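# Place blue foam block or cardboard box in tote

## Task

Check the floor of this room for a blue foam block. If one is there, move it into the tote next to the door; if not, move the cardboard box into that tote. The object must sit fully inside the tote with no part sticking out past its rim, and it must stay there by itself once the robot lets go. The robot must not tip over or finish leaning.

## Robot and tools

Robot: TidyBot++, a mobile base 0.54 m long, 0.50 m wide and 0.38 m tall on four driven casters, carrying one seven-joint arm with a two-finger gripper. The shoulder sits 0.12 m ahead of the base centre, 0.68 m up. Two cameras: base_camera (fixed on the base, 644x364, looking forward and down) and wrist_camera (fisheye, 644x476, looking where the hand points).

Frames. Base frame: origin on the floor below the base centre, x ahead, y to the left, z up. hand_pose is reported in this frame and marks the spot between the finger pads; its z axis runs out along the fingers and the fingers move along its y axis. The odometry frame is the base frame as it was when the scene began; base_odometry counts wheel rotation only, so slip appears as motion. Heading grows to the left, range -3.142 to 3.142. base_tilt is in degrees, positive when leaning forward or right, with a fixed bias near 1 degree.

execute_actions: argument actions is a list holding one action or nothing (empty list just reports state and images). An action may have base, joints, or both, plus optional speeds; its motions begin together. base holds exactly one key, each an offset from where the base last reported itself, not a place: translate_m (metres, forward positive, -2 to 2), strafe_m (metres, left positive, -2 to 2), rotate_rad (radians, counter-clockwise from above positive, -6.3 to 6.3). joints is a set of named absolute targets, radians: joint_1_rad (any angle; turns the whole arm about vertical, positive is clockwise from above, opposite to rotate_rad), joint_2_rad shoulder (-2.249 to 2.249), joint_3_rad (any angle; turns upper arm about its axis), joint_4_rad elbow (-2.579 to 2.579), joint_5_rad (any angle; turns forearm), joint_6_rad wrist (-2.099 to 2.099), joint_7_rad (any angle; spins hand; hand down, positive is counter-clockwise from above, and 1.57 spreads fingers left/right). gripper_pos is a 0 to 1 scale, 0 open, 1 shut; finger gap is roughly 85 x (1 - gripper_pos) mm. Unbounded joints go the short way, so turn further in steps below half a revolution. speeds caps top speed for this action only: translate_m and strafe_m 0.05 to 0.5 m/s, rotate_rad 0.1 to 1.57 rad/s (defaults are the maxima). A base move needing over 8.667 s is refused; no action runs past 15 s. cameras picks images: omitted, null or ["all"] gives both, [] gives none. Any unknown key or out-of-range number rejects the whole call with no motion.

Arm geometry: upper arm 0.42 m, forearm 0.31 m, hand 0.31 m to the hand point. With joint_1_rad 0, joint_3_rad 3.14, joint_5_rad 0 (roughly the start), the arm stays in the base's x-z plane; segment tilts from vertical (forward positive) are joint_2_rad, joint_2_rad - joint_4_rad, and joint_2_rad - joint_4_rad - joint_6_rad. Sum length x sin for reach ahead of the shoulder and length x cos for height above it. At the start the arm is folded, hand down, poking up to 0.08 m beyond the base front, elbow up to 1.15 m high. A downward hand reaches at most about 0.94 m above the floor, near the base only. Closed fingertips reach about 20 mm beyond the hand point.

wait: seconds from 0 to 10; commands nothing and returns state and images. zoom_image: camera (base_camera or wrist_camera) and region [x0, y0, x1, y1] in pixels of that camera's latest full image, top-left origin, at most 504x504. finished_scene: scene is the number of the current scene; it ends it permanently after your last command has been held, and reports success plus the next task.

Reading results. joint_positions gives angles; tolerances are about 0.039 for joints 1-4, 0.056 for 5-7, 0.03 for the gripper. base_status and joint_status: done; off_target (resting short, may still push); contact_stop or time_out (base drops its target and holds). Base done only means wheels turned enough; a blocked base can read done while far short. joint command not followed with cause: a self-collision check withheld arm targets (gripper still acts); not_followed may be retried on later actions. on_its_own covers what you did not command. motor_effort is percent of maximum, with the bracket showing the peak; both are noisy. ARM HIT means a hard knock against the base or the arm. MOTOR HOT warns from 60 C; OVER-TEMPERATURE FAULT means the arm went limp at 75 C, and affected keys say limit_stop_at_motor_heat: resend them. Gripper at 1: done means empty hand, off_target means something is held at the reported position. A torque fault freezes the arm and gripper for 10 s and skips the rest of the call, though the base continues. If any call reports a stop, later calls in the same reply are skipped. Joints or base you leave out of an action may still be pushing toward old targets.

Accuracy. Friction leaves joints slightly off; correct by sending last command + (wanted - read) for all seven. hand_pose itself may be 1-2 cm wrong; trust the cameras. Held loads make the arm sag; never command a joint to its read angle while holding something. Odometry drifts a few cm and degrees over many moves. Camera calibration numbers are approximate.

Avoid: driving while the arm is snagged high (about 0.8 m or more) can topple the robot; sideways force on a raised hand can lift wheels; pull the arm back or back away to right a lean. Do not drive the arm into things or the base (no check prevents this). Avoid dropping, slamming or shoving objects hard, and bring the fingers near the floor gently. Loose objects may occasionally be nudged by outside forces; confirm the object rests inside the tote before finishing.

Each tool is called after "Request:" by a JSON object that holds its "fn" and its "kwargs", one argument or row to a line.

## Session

Request:
{"fn": "execute_actions", "kwargs": {
  "actions": []
}}

Scene clock: 0.00 s.
base_odometry: x=+0.000 y=+0.000 heading=+0.000 (m, m, rad; odometry frame)
base_tilt: forward=+0.8 right=-0.4 (deg)
base_status: not commanded
joint_positions: joint_1_rad=+0.036 joint_2_rad=-0.344 joint_3_rad=+3.155 joint_4_rad=-2.501 joint_5_rad=-0.023 joint_6_rad=-0.876 joint_7_rad=+1.623 gripper_pos=+0.000
joint_status: not commanded
motor_effort: joint_1_rad=+0 joint_2_rad=-4 joint_3_rad=+2 joint_4_rad=+14 joint_5_rad=+1 joint_6_rad=+2 joint_7_rad=+0 (%)
hand_pose: x=+0.2730 y=-0.0003 z=+0.5947 quat_wxyz=(-0.009, +0.998, -0.005, +0.055) (m; base frame)
pictures: base_camera, wrist_camera
camera_calibration (this result's frames):
wrist_camera: T_world_to_cam=[[-0.00970319, -0.999458, -0.0314517, 0.0231995], [-0.990386, 0.013946, -0.137625, 0.41135], [0.137989, 0.0298139, -0.989985, 0.686032], [0, 0, 0, 1]] pos_world=[0.312955, -0.00300304, 0.736503]
Images, in order (width x height): base_camera 644x364, wrist_camera 644x476.

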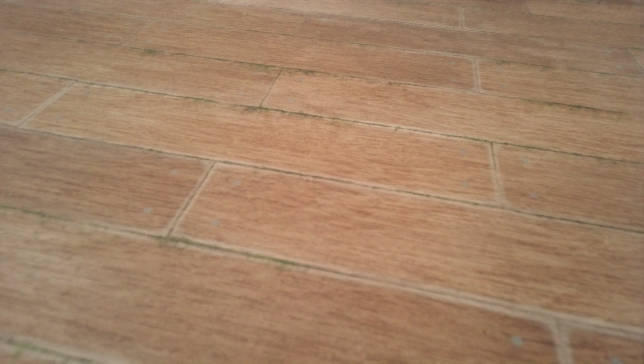

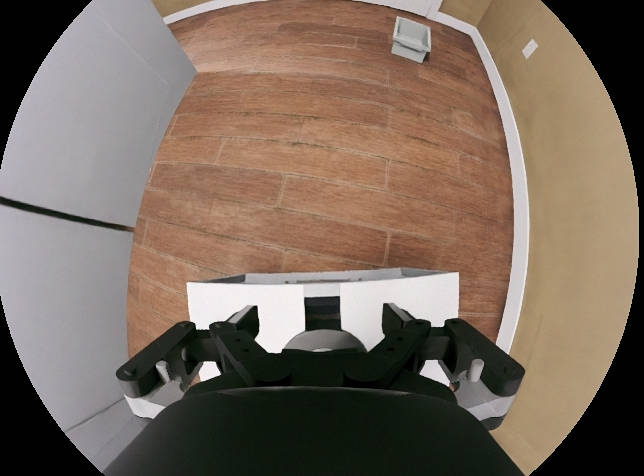

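Request:
{"fn": "execute_actions", "kwargs": {
  "actions": [
    {"base":{"rotate_rad":1.4},"joints":{"joint_6_rad":0.1,"joint_1_rad":-1.3}}
  ]
}}

Request:
{"fn": "execute_actions", "kwargs": {
  "actions": [
    {"base":{"strafe_m":-1.0},"joints":{"joint_1_rad":0.8}}
  ]
}}

Scene clock: 6.33 s.
base_odometry: x=+0.000 y=+0.000 heading=+1.400 (m, m, rad; odometry frame)
base_tilt: forward=+0.8 right=-0.4 (deg)
base_status: done
joint_positions: joint_1_rad=-1.277 joint_2_rad=-0.344 joint_3_rad=+3.155 joint_4_rad=-2.501 joint_5_rad=-0.023 joint_6_rad=+0.070 joint_7_rad=+1.623 gripper_pos=+0.000
joint_status: all done
motor_effort: joint_1_rad=+0(1) joint_2_rad=-6(7) joint_3_rad=+1(2) joint_4_rad=+18(18) joint_5_rad=+1(0) joint_6_rad=+9(9) joint_7_rad=+0(0) (%)
hand_pose: x=+0.2365 y=+0.3728 z=+0.7503 quat_wxyz=(-0.292, +0.691, +0.520, +0.409) (m; base frame)
pictures: base_camera, wrist_camera
camera_calibration (this result's frames):
wrist_camera: T_world_to_cam=[[0.960189, -0.279018, 0.0136663, -0.131196], [-0.119221, -0.453538, -0.883227, 0.919055], [0.252634, 0.846435, -0.468747, 0.111377], [0, 0, 0, 1]] pos_world=[0.207406, 0.285947, 0.865735]
Images, in order (width x height): base_camera 644x364, wrist_camera 644x476.

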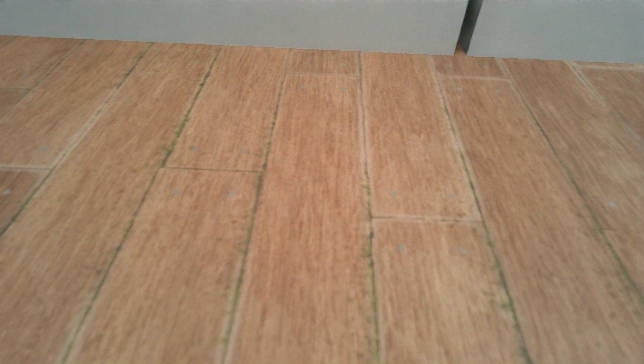

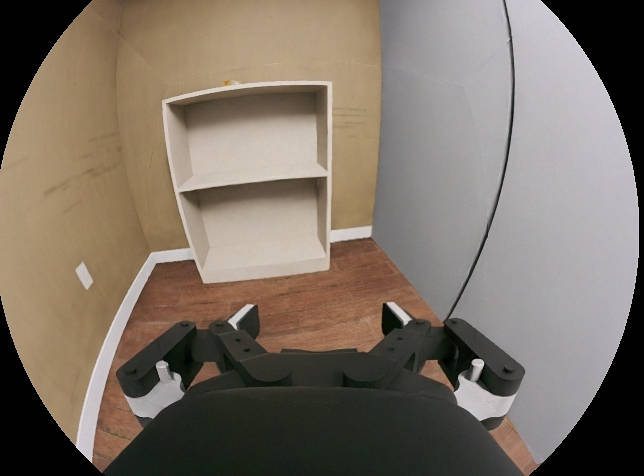

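Scene clock: 9.70 s.
base_odometry: x=+0.986 y=-0.169 heading=+1.400 (m, m, rad; odometry frame)
base_tilt: forward=+0.8 right=-0.4 (deg)
base_status: done
joint_positions: joint_1_rad=+0.778 joint_2_rad=-0.344 joint_3_rad=+3.155 joint_4_rad=-2.501 joint_5_rad=-0.023 joint_6_rad=+0.070 joint_7_rad=+1.623 gripper_pos=+0.000
joint_status: all done
motor_effort: joint_1_rad=+0(0) joint_2_rad=-6(9) joint_3_rad=+1(0) joint_4_rad=+18(18) joint_5_rad=+1(1) joint_6_rad=+9(10) joint_7_rad=+0(0) (%)
hand_pose: x=+0.3943 y=-0.2776 z=+0.7504 quat_wxyz=(+0.199, +0.802, -0.323, +0.462) (m; base frame)
pictures: base_camera, wrist_camera
camera_calibration (this result's frames):
wrist_camera: T_world_to_cam=[[-0.693994, -0.71985, 0.0136906, 0.0656327], [-0.345553, 0.316339, -0.883472, 0.946154], [0.631637, -0.617856, -0.468284, 0.065777], [0, 0, 0, 1]] pos_world=[0.330948, -0.211419, 0.865805]
Images, in order (width x height): base_camera 644x364, wrist_camera 644x476.

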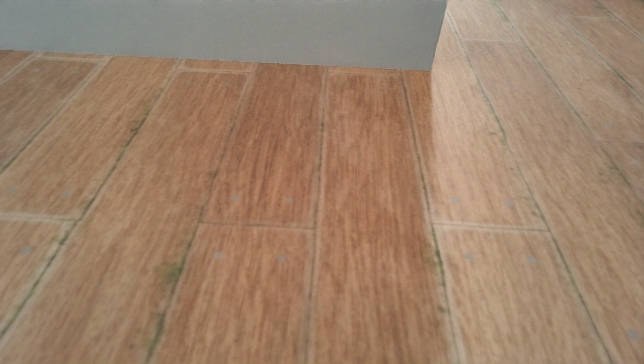

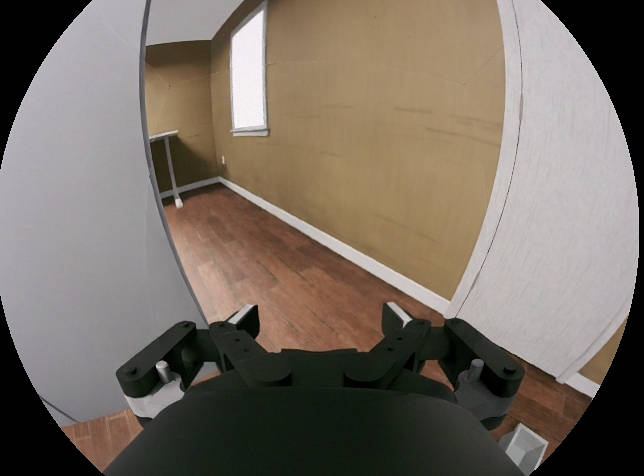

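Box is probably on top of that shelf. Check the other side.

Request:
{"fn": "execute_actions", "kwargs": {
  "actions": [
    {"base":{"translate_m":0.25}}
  ],
  "cameras": []
}}

Request:
{"fn": "execute_actions", "kwargs": {
  "actions": [
    {"base":{"strafe_m":-0.72},"joints":{"joint_1_rad":0.0}}
  ]
}}

Request:
{"fn": "execute_actions", "kwargs": {
  "actions": [
    {"base":{"translate_m":1.3}}
  ]
}}

Request:
{"fn": "execute_actions", "kwargs": {
  "actions": [
    {"joints":{"joint_1_rad":-1.0}}
  ]
}}

Scene clock: 16.10 s.
base_odometry: x=+1.028 y=+0.077 heading=+1.400 (m, m, rad; odometry frame)
base_tilt: forward=+0.8 right=-0.4 (deg)
base_status: done
joint_positions: joint_1_rad=+0.778 joint_2_rad=-0.343 joint_3_rad=+3.155 joint_4_rad=-2.501 joint_5_rad=-0.023 joint_6_rad=+0.071 joint_7_rad=+1.623 gripper_pos=+0.000
joint_status: not commanded
motor_effort: joint_1_rad=+0(1) joint_2_rad=-6(8) joint_3_rad=+1(2) joint_4_rad=+18(19) joint_5_rad=+1(1) joint_6_rad=+9(9) joint_7_rad=-1(0) (%)
hand_pose: x=+0.3943 y=-0.2777 z=+0.7502 quat_wxyz=(+0.199, +0.802, -0.323, +0.462) (m; base frame)
pictures: none
No camera images: the call's "cameras" was empty. Leave "cameras" out to get every camera's image.

Scene clock: 18.90 s.
base_odometry: x=+1.738 y=-0.045 heading=+1.400 (m, m, rad; odometry frame)
base_tilt: forward=+0.8 right=-0.4 (deg)
base_status: done
joint_positions: joint_1_rad=+0.025 joint_2_rad=-0.343 joint_3_rad=+3.155 joint_4_rad=-2.501 joint_5_rad=-0.023 joint_6_rad=+0.071 joint_7_rad=+1.623 gripper_pos=+0.000
joint_status: all done
motor_effort: joint_1_rad=+0(1) joint_2_rad=-6(8) joint_3_rad=+1(2) joint_4_rad=+18(19) joint_5_rad=+1(0) joint_6_rad=+9(10) joint_7_rad=+0(1) (%)
hand_pose: x=+0.5098 y=-0.0141 z=+0.7503 quat_wxyz=(+0.016, +0.864, -0.005, +0.503) (m; base frame)
pictures: base_camera, wrist_camera
camera_calibration (this result's frames):
wrist_camera: T_world_to_cam=[[-0.0136257, -0.999813, 0.0136954, -0.0153352], [-0.468524, -0.00571602, -0.883432, 0.96076], [0.883346, -0.018454, -0.468358, 0.035818], [0, 0, 0, 1]] pos_world=[0.41829, -0.00917964, 0.865753]
Images, in order (width x height): base_camera 644x364, wrist_camera 644x476.

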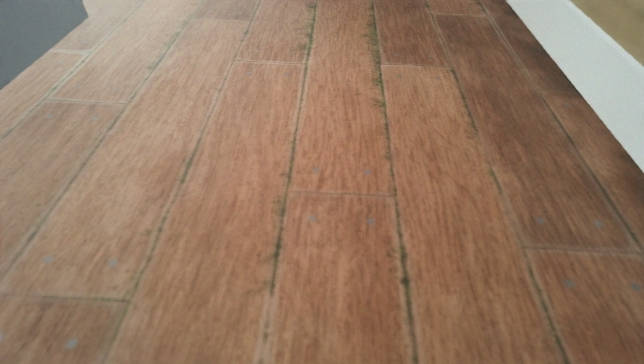

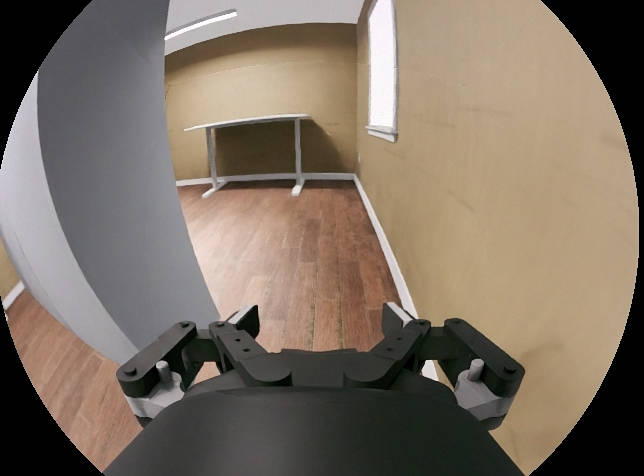

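Scene clock: 22.87 s.
base_odometry: x=+1.959 y=+1.236 heading=+1.400 (m, m, rad; odometry frame)
base_tilt: forward=+0.8 right=-0.4 (deg)
base_status: done
joint_positions: joint_1_rad=+0.025 joint_2_rad=-0.343 joint_3_rad=+3.155 joint_4_rad=-2.501 joint_5_rad=-0.023 joint_6_rad=+0.071 joint_7_rad=+1.623 gripper_pos=+0.000
joint_status: not commanded
motor_effort: joint_1_rad=+0(0) joint_2_rad=-7(9) joint_3_rad=+1(1) joint_4_rad=+18(19) joint_5_rad=+1(1) joint_6_rad=+9(10) joint_7_rad=+0(0) (%)
hand_pose: x=+0.5099 y=-0.0141 z=+0.7506 quat_wxyz=(+0.016, +0.864, -0.005, +0.503) (m; base frame)
pictures: base_camera, wrist_camera
camera_calibration (this result's frames):
wrist_camera: T_world_to_cam=[[-0.0136056, -0.999813, 0.0137161, -0.0153534], [-0.467842, -0.00575796, -0.883793, 0.960922], [0.883707, -0.0184415, -0.467677, 0.0351913], [0, 0, 0, 1]] pos_world=[0.418252, -0.00916859, 0.865925]
Images, in order (width x height): base_camera 644x364, wrist_camera 644x476.

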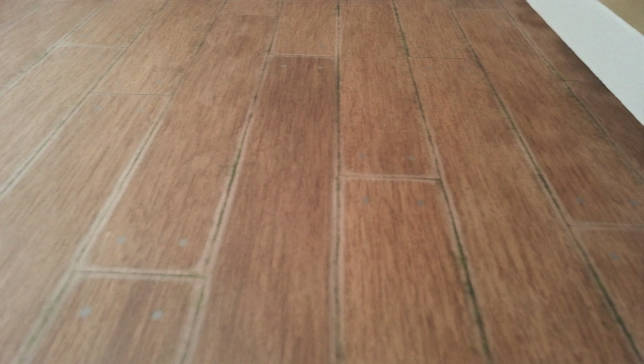

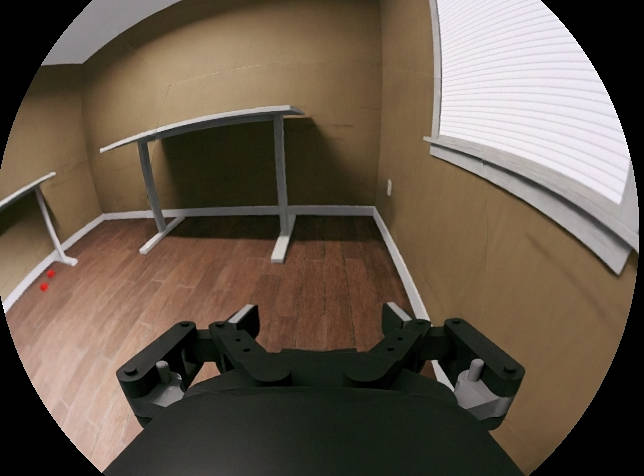

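Scene clock: 25.17 s.
base_odometry: x=+1.959 y=+1.236 heading=+1.400 (m, m, rad; odometry frame)
base_tilt: forward=+0.8 right=-0.4 (deg)
base_status: not commanded
joint_positions: joint_1_rad=-0.977 joint_2_rad=-0.343 joint_3_rad=+3.155 joint_4_rad=-2.501 joint_5_rad=-0.023 joint_6_rad=+0.071 joint_7_rad=+1.623 gripper_pos=+0.000
joint_status: all done
motor_effort: joint_1_rad=+1(0) joint_2_rad=-6(6) joint_3_rad=+2(2) joint_4_rad=+18(18) joint_5_rad=+1(1) joint_6_rad=+9(9) joint_7_rad=+0(1) (%)
hand_pose: x=+0.3414 y=+0.3217 z=+0.7506 quat_wxyz=(-0.228, +0.760, +0.410, +0.449) (m; base frame)
pictures: base_camera, wrist_camera
camera_calibration (this result's frames):
wrist_camera: T_world_to_cam=[[0.835041, -0.550017, 0.0137159, -0.116342], [-0.247154, -0.397271, -0.883793, 0.93466], [0.49155, 0.734613, -0.467677, 0.0818582], [0, 0, 0, 1]] pos_world=[0.287918, 0.247189, 0.865925]
Images, in order (width x height): base_camera 644x364, wrist_camera 644x476.

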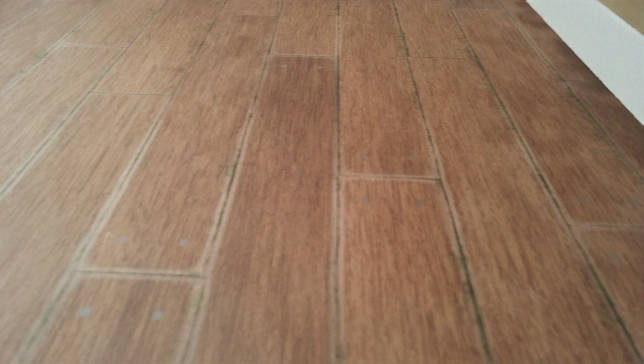

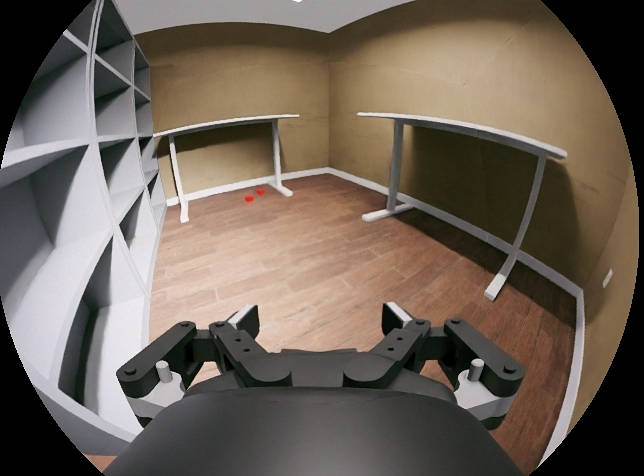

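Request:
{"fn": "execute_actions", "kwargs": {
  "actions": [
    {"joints":{"joint_1_rad":0,"joint_6_rad":-0.88},"base":{"translate_m":-1.33}}
  ],
  "cameras": []
}}

Request:
{"fn": "execute_actions", "kwargs": {
  "actions": [
    {"base":{"strafe_m":2.0}}
  ],
  "cameras": []
}}

Request:
{"fn": "execute_actions", "kwargs": {
  "actions": [
    {"base":{"rotate_rad":1.52}}
  ],
  "cameras": []
}}

Request:
{"fn": "execute_actions", "kwargs": {
  "actions": [
    {"joints":{"joint_2_rad":0,"joint_4_rad":-0.9,"joint_6_rad":-1.0}}
  ]
}}

Scene clock: 37.40 s.
base_odometry: x=+1.732 y=-0.074 heading=+1.400 (m, m, rad; odometry frame)
base_tilt: forward=+0.8 right=-0.4 (deg)
base_status: done
joint_positions: joint_1_rad=-0.024 joint_2_rad=-0.343 joint_3_rad=+3.155 joint_4_rad=-2.501 joint_5_rad=-0.023 joint_6_rad=-0.852 joint_7_rad=+1.623 gripper_pos=+0.000
joint_status: all done
motor_effort: joint_1_rad=+1(1) joint_2_rad=-3(8) joint_3_rad=+1(2) joint_4_rad=+14(18) joint_5_rad=+0(0) joint_6_rad=+2(9) joint_7_rad=+0(0) (%)
hand_pose: x=+0.2802 y=+0.0089 z=+0.5954 quat_wxyz=(-0.010, +0.997, +0.024, +0.066) (m; base frame)
pictures: none
No camera images: the call's "cameras" was empty. Leave "cameras" out to get every camera's image.

Scene clock: 42.77 s.
base_odometry: x=-0.239 y=+0.266 heading=+1.400 (m, m, rad; odometry frame)
base_tilt: forward=+0.8 right=-0.4 (deg)
base_status: done
joint_positions: joint_1_rad=-0.024 joint_2_rad=-0.343 joint_3_rad=+3.155 joint_4_rad=-2.501 joint_5_rad=-0.023 joint_6_rad=-0.852 joint_7_rad=+1.623 gripper_pos=+0.000
joint_status: not commanded
motor_effort: joint_1_rad=+0(0) joint_2_rad=-3(3) joint_3_rad=+1(2) joint_4_rad=+14(14) joint_5_rad=+1(0) joint_6_rad=+3(3) joint_7_rad=+0(0) (%)
hand_pose: x=+0.2802 y=+0.0089 z=+0.5954 quat_wxyz=(-0.010, +0.997, +0.024, +0.066) (m; base frame)
pictures: none
No camera images: the call's "cameras" was empty. Leave "cameras" out to get every camera's image.

Scene clock: 45.03 s.
base_odometry: x=-0.239 y=+0.266 heading=+2.919 (m, m, rad; odometry frame)
base_tilt: forward=+0.8 right=-0.4 (deg)
base_status: done
joint_positions: joint_1_rad=-0.024 joint_2_rad=-0.343 joint_3_rad=+3.155 joint_4_rad=-2.501 joint_5_rad=-0.023 joint_6_rad=-0.852 joint_7_rad=+1.623 gripper_pos=+0.000
joint_status: not commanded
motor_effort: joint_1_rad=+0(0) joint_2_rad=-3(4) joint_3_rad=+1(1) joint_4_rad=+14(14) joint_5_rad=+0(0) joint_6_rad=+2(2) joint_7_rad=+0(0) (%)
hand_pose: x=+0.2802 y=+0.0088 z=+0.5954 quat_wxyz=(-0.010, +0.997, +0.024, +0.066) (m; base frame)
pictures: none
No camera images: the call's "cameras" was empty. Leave "cameras" out to get every camera's image.

Scene clock: 47.83 s.
base_odometry: x=-0.239 y=+0.266 heading=+2.919 (m, m, rad; odometry frame)
base_tilt: forward=+0.8 right=-0.4 (deg)
base_status: not commanded
joint_positions: joint_1_rad=-0.024 joint_2_rad=-0.016 joint_3_rad=+3.155 joint_4_rad=-0.911 joint_5_rad=-0.023 joint_6_rad=-0.967 joint_7_rad=+1.623 gripper_pos=+0.000
joint_status: all done
motor_effort: joint_1_rad=+0(0) joint_2_rad=-17(17) joint_3_rad=+1(1) joint_4_rad=+18(20) joint_5_rad=+1(0) joint_6_rad=+10(11) joint_7_rad=+1(1) (%)
hand_pose: x=+0.6554 y=+0.0125 z=+1.2102 quat_wxyz=(+0.001, +0.802, +0.025, +0.597) (m; base frame)
pictures: base_camera, wrist_camera
camera_calibration (this result's frames):
wrist_camera: T_world_to_cam=[[0.0515875, -0.998318, 0.0264718, -0.0512805], [-0.257311, -0.0388992, -0.965545, 1.39675], [0.964951, 0.0429986, -0.258884, -0.184666], [0, 0, 0, 1]] pos_world=[0.540238, 0.0110787, 1.30218]
Images, in order (width x height): base_camera 644x364, wrist_camera 644x476.

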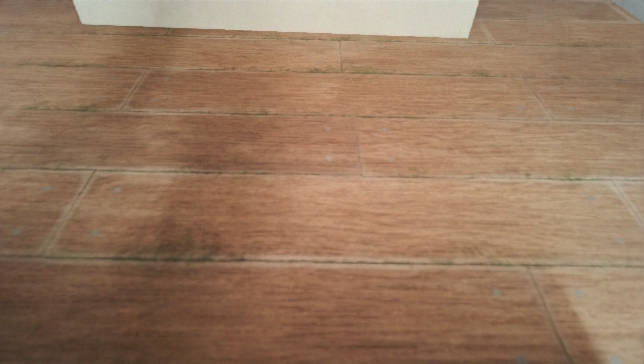

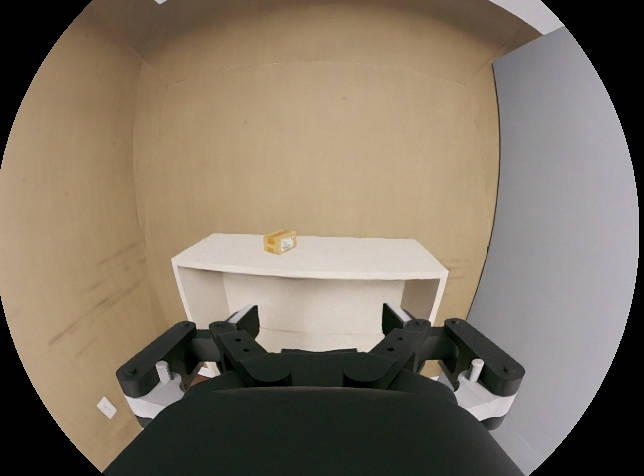

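Request:
{"fn": "execute_actions", "kwargs": {
  "actions": [
    {"base":{"strafe_m":0.55},"joints":{"joint_1_rad":0.7}}
  ],
  "cameras": []
}}

Request:
{"fn": "execute_actions", "kwargs": {
  "actions": [
    {"base":{"translate_m":0.55}}
  ]
}}

Scene clock: 55.80 s.
base_odometry: x=-0.360 y=-0.271 heading=+2.920 (m, m, rad; odometry frame)
base_tilt: forward=+0.8 right=-0.4 (deg)
base_status: done
joint_positions: joint_1_rad=+0.677 joint_2_rad=-0.007 joint_3_rad=+3.156 joint_4_rad=-0.910 joint_5_rad=-0.023 joint_6_rad=-0.970 joint_7_rad=+1.623 gripper_pos=+0.000
joint_status: all done
motor_effort: joint_1_rad=+0(1) joint_2_rad=-17(19) joint_3_rad=+1(1) joint_4_rad=+18(18) joint_5_rad=+0(0) joint_6_rad=+10(10) joint_7_rad=+0(1) (%)
hand_pose: x=+0.5409 y=-0.3393 z=+1.2044 quat_wxyz=(+0.204, +0.765, -0.252, +0.556) (m; base frame)
pictures: none
No camera images: the call's "cameras" was empty. Leave "cameras" out to get every camera's image.

Scene clock: 58.27 s.
base_odometry: x=-0.897 y=-0.151 heading=+2.920 (m, m, rad; odometry frame)
base_tilt: forward=+0.9 right=-0.4 (deg)
base_status: done
joint_positions: joint_1_rad=+0.680 joint_2_rad=+0.002 joint_3_rad=+3.156 joint_4_rad=-0.910 joint_5_rad=-0.023 joint_6_rad=-0.971 joint_7_rad=+1.623 gripper_pos=+0.000
joint_status: not commanded
motor_effort: joint_1_rad=+0(1) joint_2_rad=-19(20) joint_3_rad=+1(0) joint_4_rad=+18(19) joint_5_rad=+0(0) joint_6_rad=+10(10) joint_7_rad=+0(0) (%)
hand_pose: x=+0.5433 y=-0.3432 z=+1.1997 quat_wxyz=(+0.204, +0.767, -0.254, +0.553) (m; base frame)
pictures: base_camera, wrist_camera
camera_calibration (this result's frames):
wrist_camera: T_world_to_cam=[[-0.605996, -0.795046, 0.0258921, 0.0273765], [-0.236971, 0.14936, -0.959967, 1.39081], [0.759351, -0.587872, -0.278914, -0.144712], [0, 0, 0, 1]] pos_world=[0.456059, -0.271038, 1.29406]
Images, in order (width x height): base_camera 644x364, wrist_camera 644x476.

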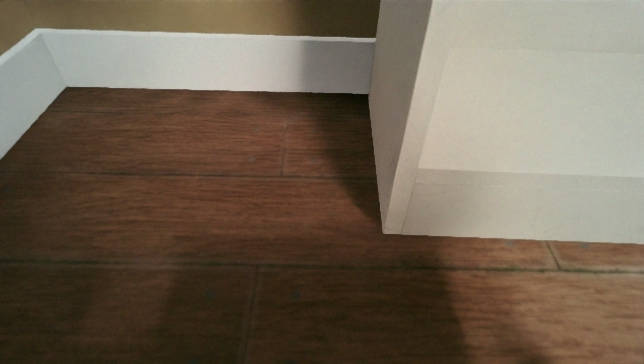

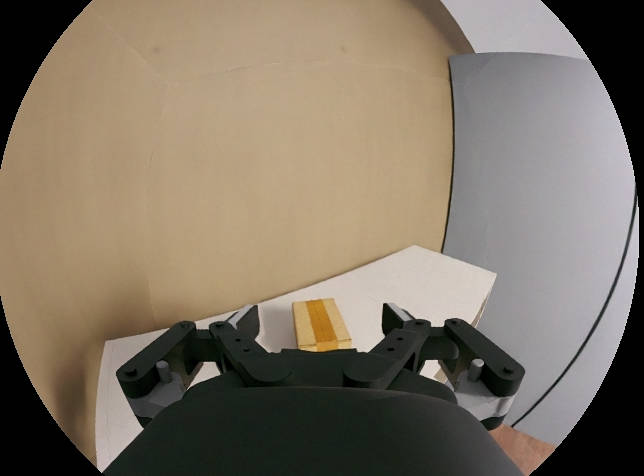

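Request:
{"fn": "execute_actions", "kwargs": {
  "actions": [
    {"joints":{"joint_2_rad":0.28,"joint_4_rad":-0.66,"joint_6_rad":-1.03}}
  ]
}}

Scene clock: 66.20 s.
base_odometry: x=-0.897 y=-0.151 heading=+2.920 (m, m, rad; odometry frame)
base_tilt: forward=+0.8 right=-0.4 (deg)
base_status: not commanded
joint_positions: joint_1_rad=+0.680 joint_2_rad=+0.286 joint_3_rad=+3.156 joint_4_rad=-0.673 joint_5_rad=-0.023 joint_6_rad=-1.000 joint_7_rad=+1.623 gripper_pos=+0.000
joint_status: all done
motor_effort: joint_1_rad=+0(0) joint_2_rad=-28(32) joint_3_rad=+1(1) joint_4_rad=+18(20) joint_5_rad=+0(0) joint_6_rad=+10(10) joint_7_rad=-1(0) (%)
hand_pose: x=+0.6361 y=-0.4174 z=+1.1481 quat_wxyz=(+0.194, +0.788, -0.260, +0.523) (m; base frame)
pictures: base_camera, wrist_camera
camera_calibration (this result's frames):
wrist_camera: T_world_to_cam=[[-0.603606, -0.79683, 0.0268749, 0.0226245], [-0.295682, 0.192423, -0.935706, 1.40177], [0.740427, -0.572744, -0.351756, -0.171242], [0, 0, 0, 1]] pos_world=[0.554928, -0.349784, 1.2508]
Images, in order (width x height): base_camera 644x364, wrist_camera 644x476.

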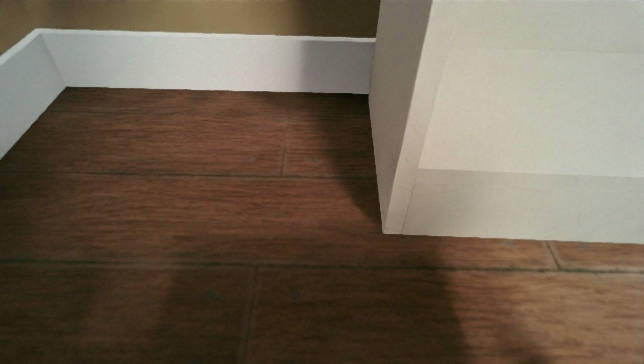

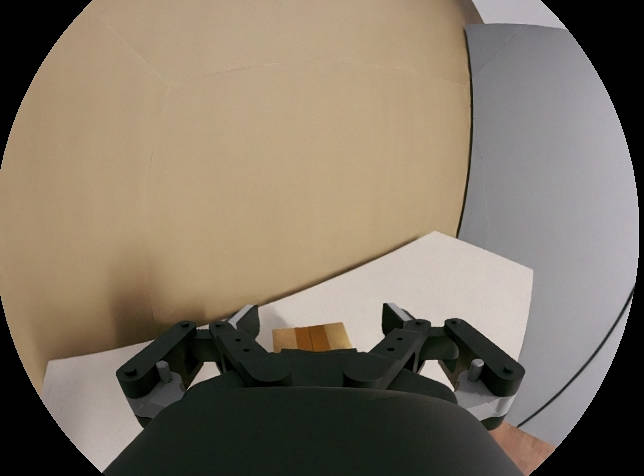

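Request:
{"fn": "execute_actions", "kwargs": {
  "actions": [
    {"joints":{"joint_2_rad":0.245,"joint_6_rad":-1.27}}
  ]
}}

Scene clock: 70.47 s.
base_odometry: x=-0.897 y=-0.151 heading=+2.920 (m, m, rad; odometry frame)
base_tilt: forward=+0.8 right=-0.4 (deg)
base_status: not commanded
joint_positions: joint_1_rad=+0.680 joint_2_rad=+0.255 joint_3_rad=+3.156 joint_4_rad=-0.669 joint_5_rad=-0.023 joint_6_rad=-1.258 joint_7_rad=+1.623 gripper_pos=+0.000
joint_status: all done
motor_effort: joint_1_rad=+1(0) joint_2_rad=-26(28) joint_3_rad=+1(1) joint_4_rad=+17(18) joint_5_rad=+0(0) joint_6_rad=+9(10) joint_7_rad=+0(1) (%)
hand_pose: x=+0.5959 y=-0.3836 z=+1.0997 quat_wxyz=(+0.159, +0.843, -0.277, +0.433) (m; base frame)
pictures: base_camera, wrist_camera
camera_calibration (this result's frames):
wrist_camera: T_world_to_cam=[[-0.596539, -0.802361, 0.0189225, 0.0290235], [-0.451035, 0.315647, -0.834826, 1.36703], [0.663859, -0.506541, -0.550189, 0.150091], [0, 0, 0, 1]] pos_world=[0.534254, -0.332186, 1.22326]
Images, in order (width x height): base_camera 644x364, wrist_camera 644x476.

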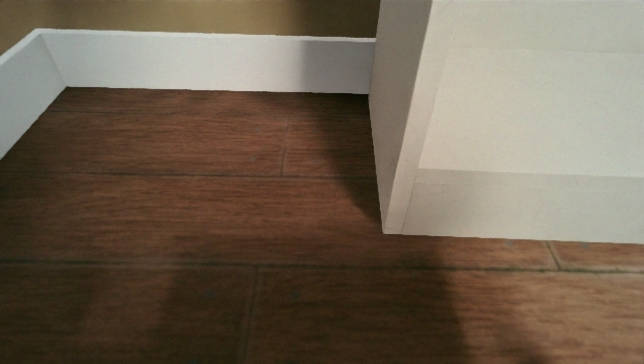

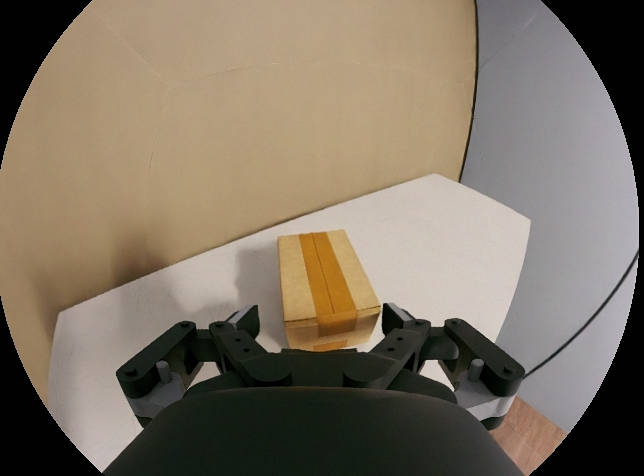

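Request:
{"fn": "execute_actions", "kwargs": {
  "actions": [
    {"joints":{"joint_1_rad":0.715}}
  ],
  "cameras": []
}}

Request:
{"fn": "execute_actions", "kwargs": {
  "actions": [
    {"joints":{"joint_2_rad":0.33,"joint_4_rad":-0.575}}
  ]
}}

Scene clock: 76.67 s.
base_odometry: x=-0.897 y=-0.151 heading=+2.920 (m, m, rad; odometry frame)
base_tilt: forward=+0.8 right=-0.4 (deg)
base_status: not commanded
joint_positions: joint_1_rad=+0.693 joint_2_rad=+0.255 joint_3_rad=+3.156 joint_4_rad=-0.669 joint_5_rad=-0.023 joint_6_rad=-1.258 joint_7_rad=+1.623 gripper_pos=+0.000
joint_status: all done
motor_effort: joint_1_rad=+0(1) joint_2_rad=-26(27) joint_3_rad=+1(0) joint_4_rad=+17(17) joint_5_rad=+0(0) joint_6_rad=+8(9) joint_7_rad=+0(1) (%)
hand_pose: x=+0.5908 y=-0.3899 z=+1.0997 quat_wxyz=(+0.162, +0.841, -0.282, +0.432) (m; base frame)
pictures: none
No camera images: the call's "cameras" was empty. Leave "cameras" out to get every camera's image.

Scene clock: 77.67 s.
base_odometry: x=-0.897 y=-0.151 heading=+2.920 (m, m, rad; odometry frame)
base_tilt: forward=+0.8 right=-0.4 (deg)
base_status: not commanded
joint_positions: joint_1_rad=+0.693 joint_2_rad=+0.324 joint_3_rad=+3.156 joint_4_rad=-0.585 joint_5_rad=-0.023 joint_6_rad=-1.258 joint_7_rad=+1.623 gripper_pos=+0.000
joint_status: all done
motor_effort: joint_1_rad=+0(0) joint_2_rad=-29(30) joint_3_rad=+1(1) joint_4_rad=+17(18) joint_5_rad=+0(1) joint_6_rad=+9(9) joint_7_rad=+0(0) (%)
hand_pose: x=+0.6122 y=-0.4075 z=+1.0991 quat_wxyz=(+0.165, +0.838, -0.281, +0.438) (m; base frame)
pictures: base_camera, wrist_camera
camera_calibration (this result's frames):
wrist_camera: T_world_to_cam=[[-0.607148, -0.79432, 0.0206633, 0.0274356], [-0.437675, 0.312611, -0.843039, 1.38098], [0.663184, -0.520893, -0.537455, 0.107428], [0, 0, 0, 1]] pos_world=[0.549833, -0.353958, 1.22139]
Images, in order (width x height): base_camera 644x364, wrist_camera 644x476.

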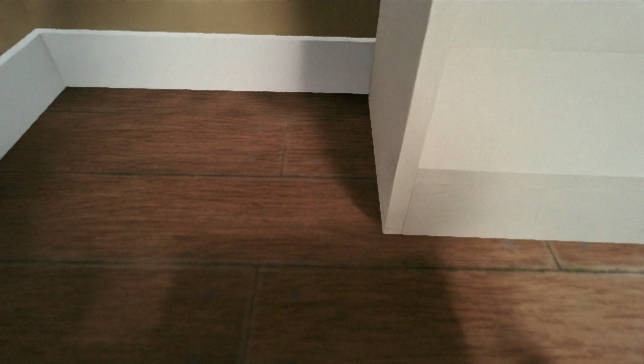

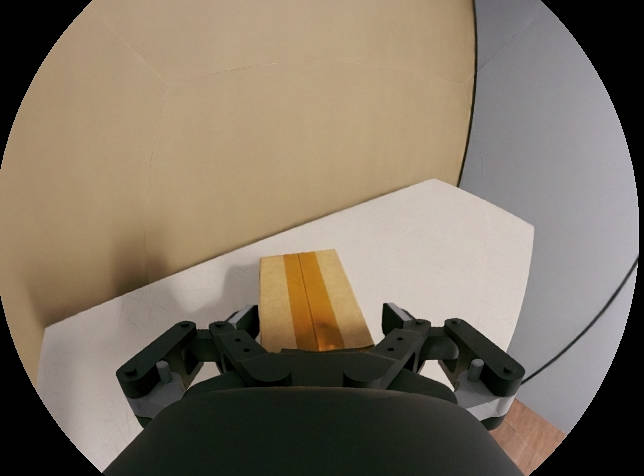

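Request:
{"fn": "execute_actions", "kwargs": {
  "actions": [
    {"joints":{"joint_2_rad":0.345,"gripper_pos":1}}
  ],
  "cameras": []
}}

Request:
{"fn": "execute_actions", "kwargs": {
  "actions": [
    {"joints":{"joint_2_rad":0.1}}
  ]
}}

Scene clock: 81.37 s.
base_odometry: x=-0.897 y=-0.151 heading=+2.920 (m, m, rad; odometry frame)
base_tilt: forward=+0.8 right=-0.4 (deg)
base_status: not commanded
joint_positions: joint_1_rad=+0.693 joint_2_rad=+0.331 joint_3_rad=+3.156 joint_4_rad=-0.583 joint_5_rad=-0.023 joint_6_rad=-1.258 joint_7_rad=+1.623 gripper_pos=+0.346
joint_status: gripper_pos off_target (ended at +0.346, target +1.000); the others done
motor_effort: joint_1_rad=+0(0) joint_2_rad=-27(30) joint_3_rad=+1(1) joint_4_rad=+16(18) joint_5_rad=+1(1) joint_6_rad=+8(9) joint_7_rad=+0(0) (%)
hand_pose: x=+0.6145 y=-0.4093 z=+1.0953 quat_wxyz=(+0.164, +0.839, -0.281, +0.436) (m; base frame)
pictures: none
No camera images: the call's "cameras" was empty. Leave "cameras" out to get every camera's image.

Scene clock: 83.10 s.
base_odometry: x=-0.897 y=-0.151 heading=+2.920 (m, m, rad; odometry frame)
base_tilt: forward=+0.8 right=-0.4 (deg)
base_status: not commanded
joint_positions: joint_1_rad=+0.693 joint_2_rad=+0.101 joint_3_rad=+3.156 joint_4_rad=-0.577 joint_5_rad=-0.023 joint_6_rad=-1.258 joint_7_rad=+1.623 gripper_pos=+0.346
joint_status: all done
motor_effort: joint_1_rad=+0(0) joint_2_rad=-20(34) joint_3_rad=+1(0) joint_4_rad=+16(20) joint_5_rad=+0(0) joint_6_rad=+11(11) joint_7_rad=+0(0) (%)
hand_pose: x=+0.5282 y=-0.3377 z=+1.2340 quat_wxyz=(+0.200, +0.781, -0.261, +0.530) (m; base frame)
pictures: base_camera, wrist_camera
camera_calibration (this result's frames):
wrist_camera: T_world_to_cam=[[-0.611595, -0.790623, 0.0294254, 0.021844], [-0.27844, 0.18028, -0.943382, 1.4312], [0.740555, -0.585161, -0.3304, -0.0461233], [0, 0, 0, 1]] pos_world=[0.446021, -0.267736, 1.33429]
Images, in order (width x height): base_camera 644x364, wrist_camera 644x476.

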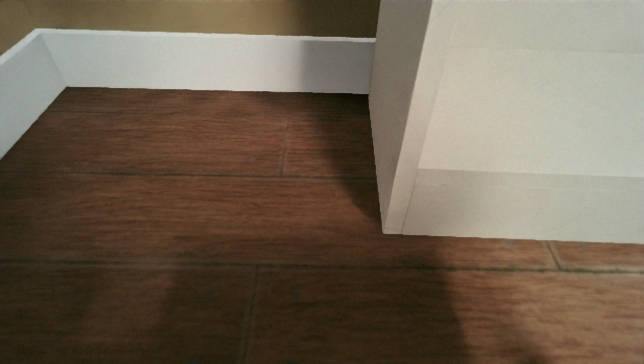

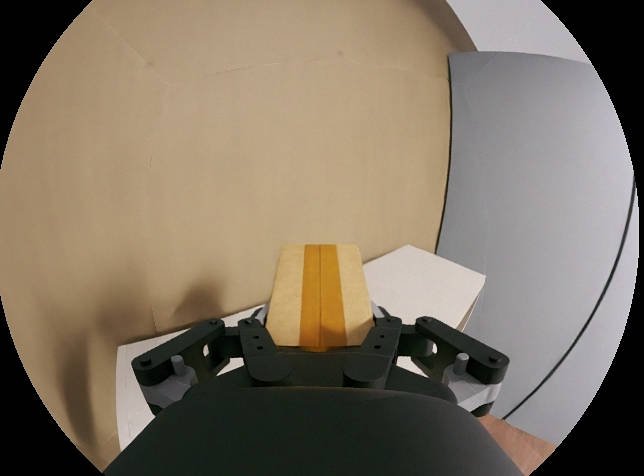

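Request:
{"fn": "execute_actions", "kwargs": {
  "actions": [
    {"base":{"translate_m":-1.55}}
  ],
  "cameras": []
}}

Request:
{"fn": "execute_actions", "kwargs": {
  "actions": [
    {"base":{"rotate_rad":-3.12},"joints":{"joint_1_rad":0,"joint_2_rad":1.0,"joint_4_rad":-1.8,"joint_6_rad":0.0}}
  ]
}}

Scene clock: 91.90 s.
base_odometry: x=+0.615 y=-0.492 heading=+2.920 (m, m, rad; odometry frame)
base_tilt: forward=+0.8 right=-0.3 (deg)
base_status: done
joint_positions: joint_1_rad=+0.696 joint_2_rad=+0.104 joint_3_rad=+3.156 joint_4_rad=-0.577 joint_5_rad=-0.023 joint_6_rad=-1.258 joint_7_rad=+1.623 gripper_pos=+0.346
joint_status: not commanded
motor_effort: joint_1_rad=+0(2) joint_2_rad=-19(24) joint_3_rad=+1(3) joint_4_rad=+16(17) joint_5_rad=+0(1) joint_6_rad=+11(12) joint_7_rad=+0(0) (%)
hand_pose: x=+0.5284 y=-0.3403 z=+1.2323 quat_wxyz=(+0.201, +0.782, -0.263, +0.529) (m; base frame)
pictures: none
No camera images: the call's "cameras" was empty. Leave "cameras" out to get every camera's image.

Scene clock: 95.47 s.
base_odometry: x=+0.615 y=-0.492 heading=-0.200 (m, m, rad; odometry frame)
base_tilt: forward=+0.8 right=-0.4 (deg)
base_status: done
joint_positions: joint_1_rad=+0.018 joint_2_rad=+0.993 joint_3_rad=+3.160 joint_4_rad=-1.787 joint_5_rad=-0.023 joint_6_rad=-0.027 joint_7_rad=+1.623 gripper_pos=+0.346
joint_status: all done
motor_effort: joint_1_rad=+0(6) joint_2_rad=-37(48) joint_3_rad=+1(2) joint_4_rad=+8(18) joint_5_rad=+1(2) joint_6_rad=+4(12) joint_7_rad=+0(0) (%)
hand_pose: x=+0.6846 y=-0.0194 z=+0.3234 quat_wxyz=(+0.012, +0.986, +0.002, +0.166) (m; base frame)
pictures: base_camera, wrist_camera
camera_calibration (this result's frames):
wrist_camera: T_world_to_cam=[[0.0032004, -0.999935, 0.0109407, -0.0230211], [-0.934837, -0.00687637, -0.355011, 0.813769], [0.355063, -0.00909162, -0.934798, 0.19404], [0, 0, 0, 1]] pos_world=[0.691919, -0.0156597, 0.470537]
Images, in order (width x height): base_camera 644x364, wrist_camera 644x476.

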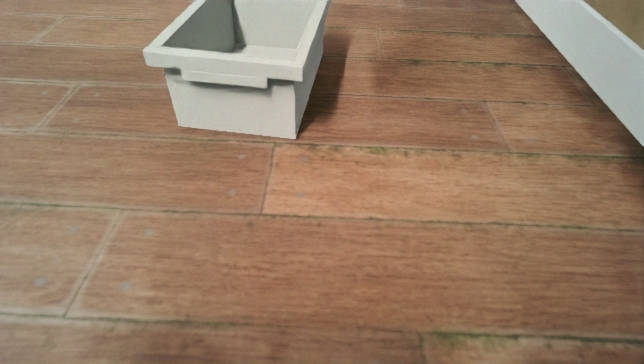

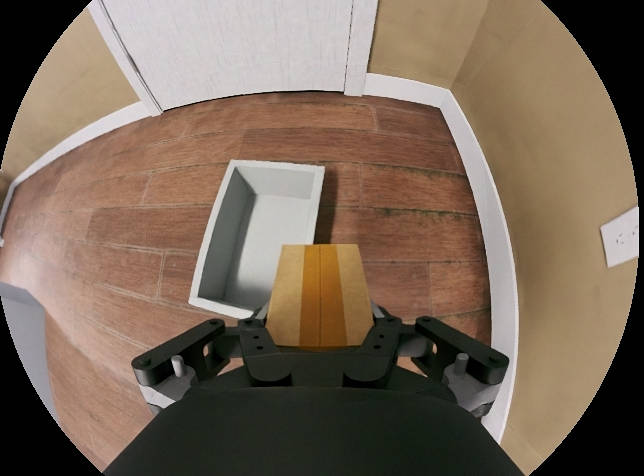

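Request:
{"fn": "execute_actions", "kwargs": {
  "actions": [
    {"base":{"strafe_m":0.2},"joints":{"joint_1_rad":0.16,"joint_2_rad":1.35,"joint_4_rad":-1.23}}
  ]
}}

Scene clock: 104.77 s.
base_odometry: x=+0.655 y=-0.296 heading=-0.201 (m, m, rad; odometry frame)
base_tilt: forward=+0.8 right=-0.4 (deg)
base_status: done
joint_positions: joint_1_rad=+0.144 joint_2_rad=+1.348 joint_3_rad=+3.157 joint_4_rad=-1.247 joint_5_rad=-0.023 joint_6_rad=-0.027 joint_7_rad=+1.623 gripper_pos=+0.346
joint_status: all done
motor_effort: joint_1_rad=+0(5) joint_2_rad=-46(47) joint_3_rad=+0(1) joint_4_rad=+11(11) joint_5_rad=+1(1) joint_6_rad=+6(6) joint_7_rad=+1(0) (%)
hand_pose: x=+0.8386 y=-0.1118 z=+0.2357 quat_wxyz=(+0.029, +0.965, -0.055, +0.255) (m; base frame)
pictures: base_camera, wrist_camera
camera_calibration (this result's frames):
wrist_camera: T_world_to_cam=[[-0.116057, -0.99311, 0.0162432, -0.0154168], [-0.848963, 0.0906967, -0.52061, 0.903874], [0.51555, -0.0742104, -0.85364, -0.104434], [0, 0, 0, 1]] pos_world=[0.819408, -0.105039, 0.381667]
Images, in order (width x height): base_camera 644x364, wrist_camera 644x476.

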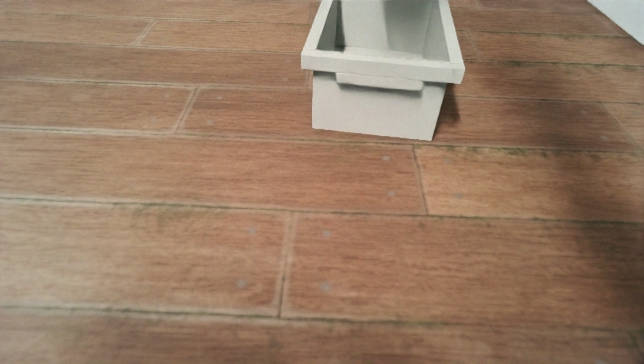

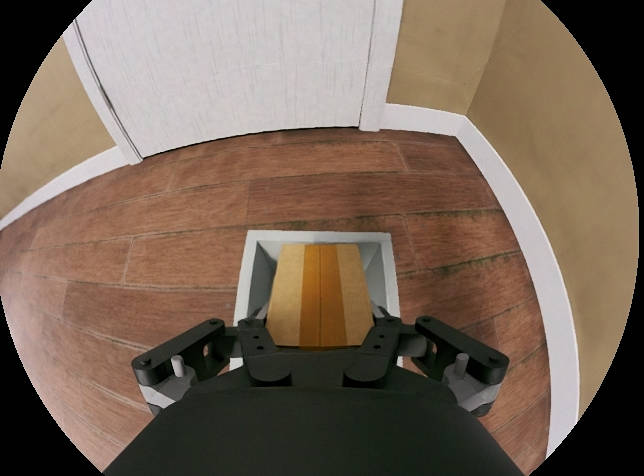

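Centred.

Request:
{"fn": "execute_actions", "kwargs": {
  "actions": [
    {"joints":{"joint_2_rad":1.73,"joint_4_rad":-0.86}}
  ]
}}

Request:
{"fn": "execute_actions", "kwargs": {
  "actions": [
    {"joints":{"gripper_pos":0.15}}
  ],
  "cameras": []
}}

Request:
{"fn": "execute_actions", "kwargs": {
  "actions": [
    {"joints":{"joint_2_rad":1.3,"joint_4_rad":-1.35}}
  ]
}}

Scene clock: 110.57 s.
base_odometry: x=+0.655 y=-0.296 heading=-0.201 (m, m, rad; odometry frame)
base_tilt: forward=+0.8 right=-0.4 (deg)
base_status: not commanded
joint_positions: joint_1_rad=+0.144 joint_2_rad=+1.735 joint_3_rad=+3.157 joint_4_rad=-0.874 joint_5_rad=-0.023 joint_6_rad=-0.026 joint_7_rad=+1.623 gripper_pos=+0.346
joint_status: all done
motor_effort: joint_1_rad=+0(1) joint_2_rad=-46(48) joint_3_rad=+0(0) joint_4_rad=+11(13) joint_5_rad=+1(1) joint_6_rad=+6(7) joint_7_rad=-1(0) (%)
hand_pose: x=+0.8365 y=-0.1098 z=+0.0700 quat_wxyz=(+0.028, +0.967, -0.052, +0.249) (m; base frame)
pictures: base_camera, wrist_camera
camera_calibration (this result's frames):
wrist_camera: T_world_to_cam=[[-0.110303, -0.993768, 0.016055, -0.0158728], [-0.855786, 0.086748, -0.510005, 0.820197], [0.505434, -0.0699946, -0.860022, -0.235314], [0, 0, 0, 1]] pos_world=[0.819098, -0.103395, 0.216184]
Images, in order (width x height): base_camera 644x364, wrist_camera 644x476.

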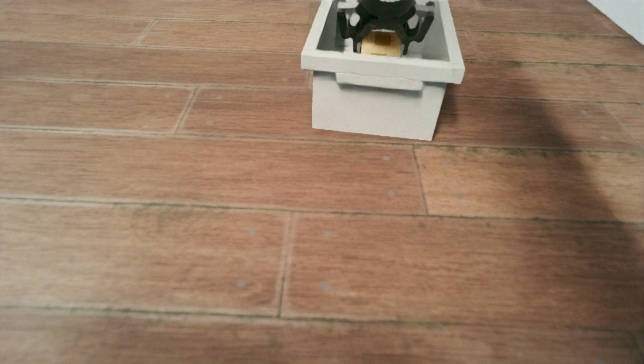

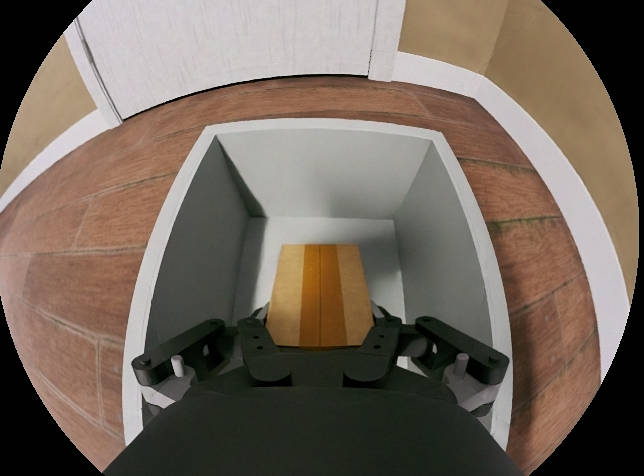

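Scene clock: 111.60 s.
base_odometry: x=+0.655 y=-0.296 heading=-0.201 (m, m, rad; odometry frame)
base_tilt: forward=+0.8 right=-0.4 (deg)
base_status: not commanded
joint_positions: joint_1_rad=+0.144 joint_2_rad=+1.735 joint_3_rad=+3.157 joint_4_rad=-0.873 joint_5_rad=-0.023 joint_6_rad=-0.026 joint_7_rad=+1.623 gripper_pos=+0.150
joint_status: all done
motor_effort: joint_1_rad=+0(0) joint_2_rad=-45(47) joint_3_rad=+1(0) joint_4_rad=+10(11) joint_5_rad=+0(1) joint_6_rad=+6(6) joint_7_rad=+0(0) (%)
hand_pose: x=+0.8369 y=-0.1099 z=+0.0702 quat_wxyz=(+0.028, +0.967, -0.052, +0.250) (m; base frame)
pictures: none
No camera images: the call's "cameras" was empty. Leave "cameras" out to get every camera's image.

Scene clock: 113.33 s.
base_odometry: x=+0.655 y=-0.296 heading=-0.201 (m, m, rad; odometry frame)
base_tilt: forward=+0.8 right=-0.4 (deg)
base_status: not commanded
joint_positions: joint_1_rad=+0.144 joint_2_rad=+1.304 joint_3_rad=+3.157 joint_4_rad=-1.336 joint_5_rad=-0.023 joint_6_rad=-0.026 joint_7_rad=+1.623 gripper_pos=+0.150
joint_status: all done
motor_effort: joint_1_rad=+0(0) joint_2_rad=-43(47) joint_3_rad=+1(0) joint_4_rad=+10(10) joint_5_rad=+1(1) joint_6_rad=+6(6) joint_7_rad=-1(0) (%)
hand_pose: x=+0.8102 y=-0.1079 z=+0.2403 quat_wxyz=(+0.028, +0.970, -0.056, +0.234) (m; base frame)
pictures: base_camera, wrist_camera
camera_calibration (this result's frames):
wrist_camera: T_world_to_cam=[[-0.11668, -0.99306, 0.0147567, -0.0140607], [-0.870495, 0.0951037, -0.482902, 0.890629], [0.478147, -0.0691909, -0.87555, -0.0494925], [0, 0, 0, 1]] pos_world=[0.797312, -0.10209, 0.386961]
Images, in order (width x height): base_camera 644x364, wrist_camera 644x476.

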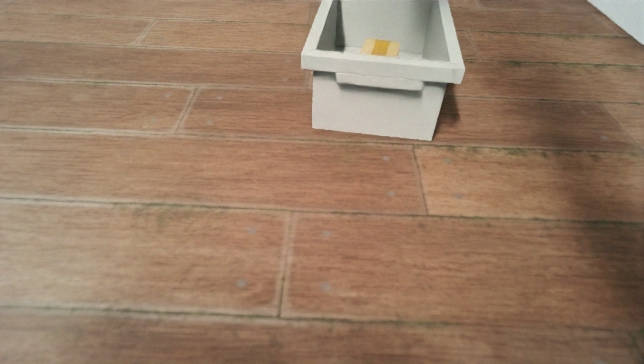

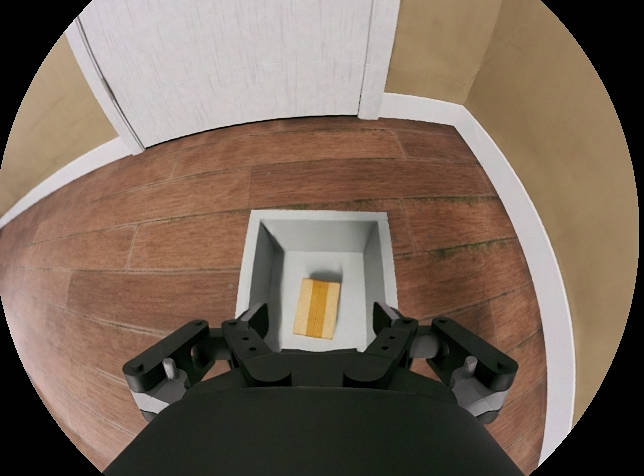

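Request:
{"fn": "finished_scene", "kwargs": {
  "scene": 2
}}

The scene is finished: the task was done.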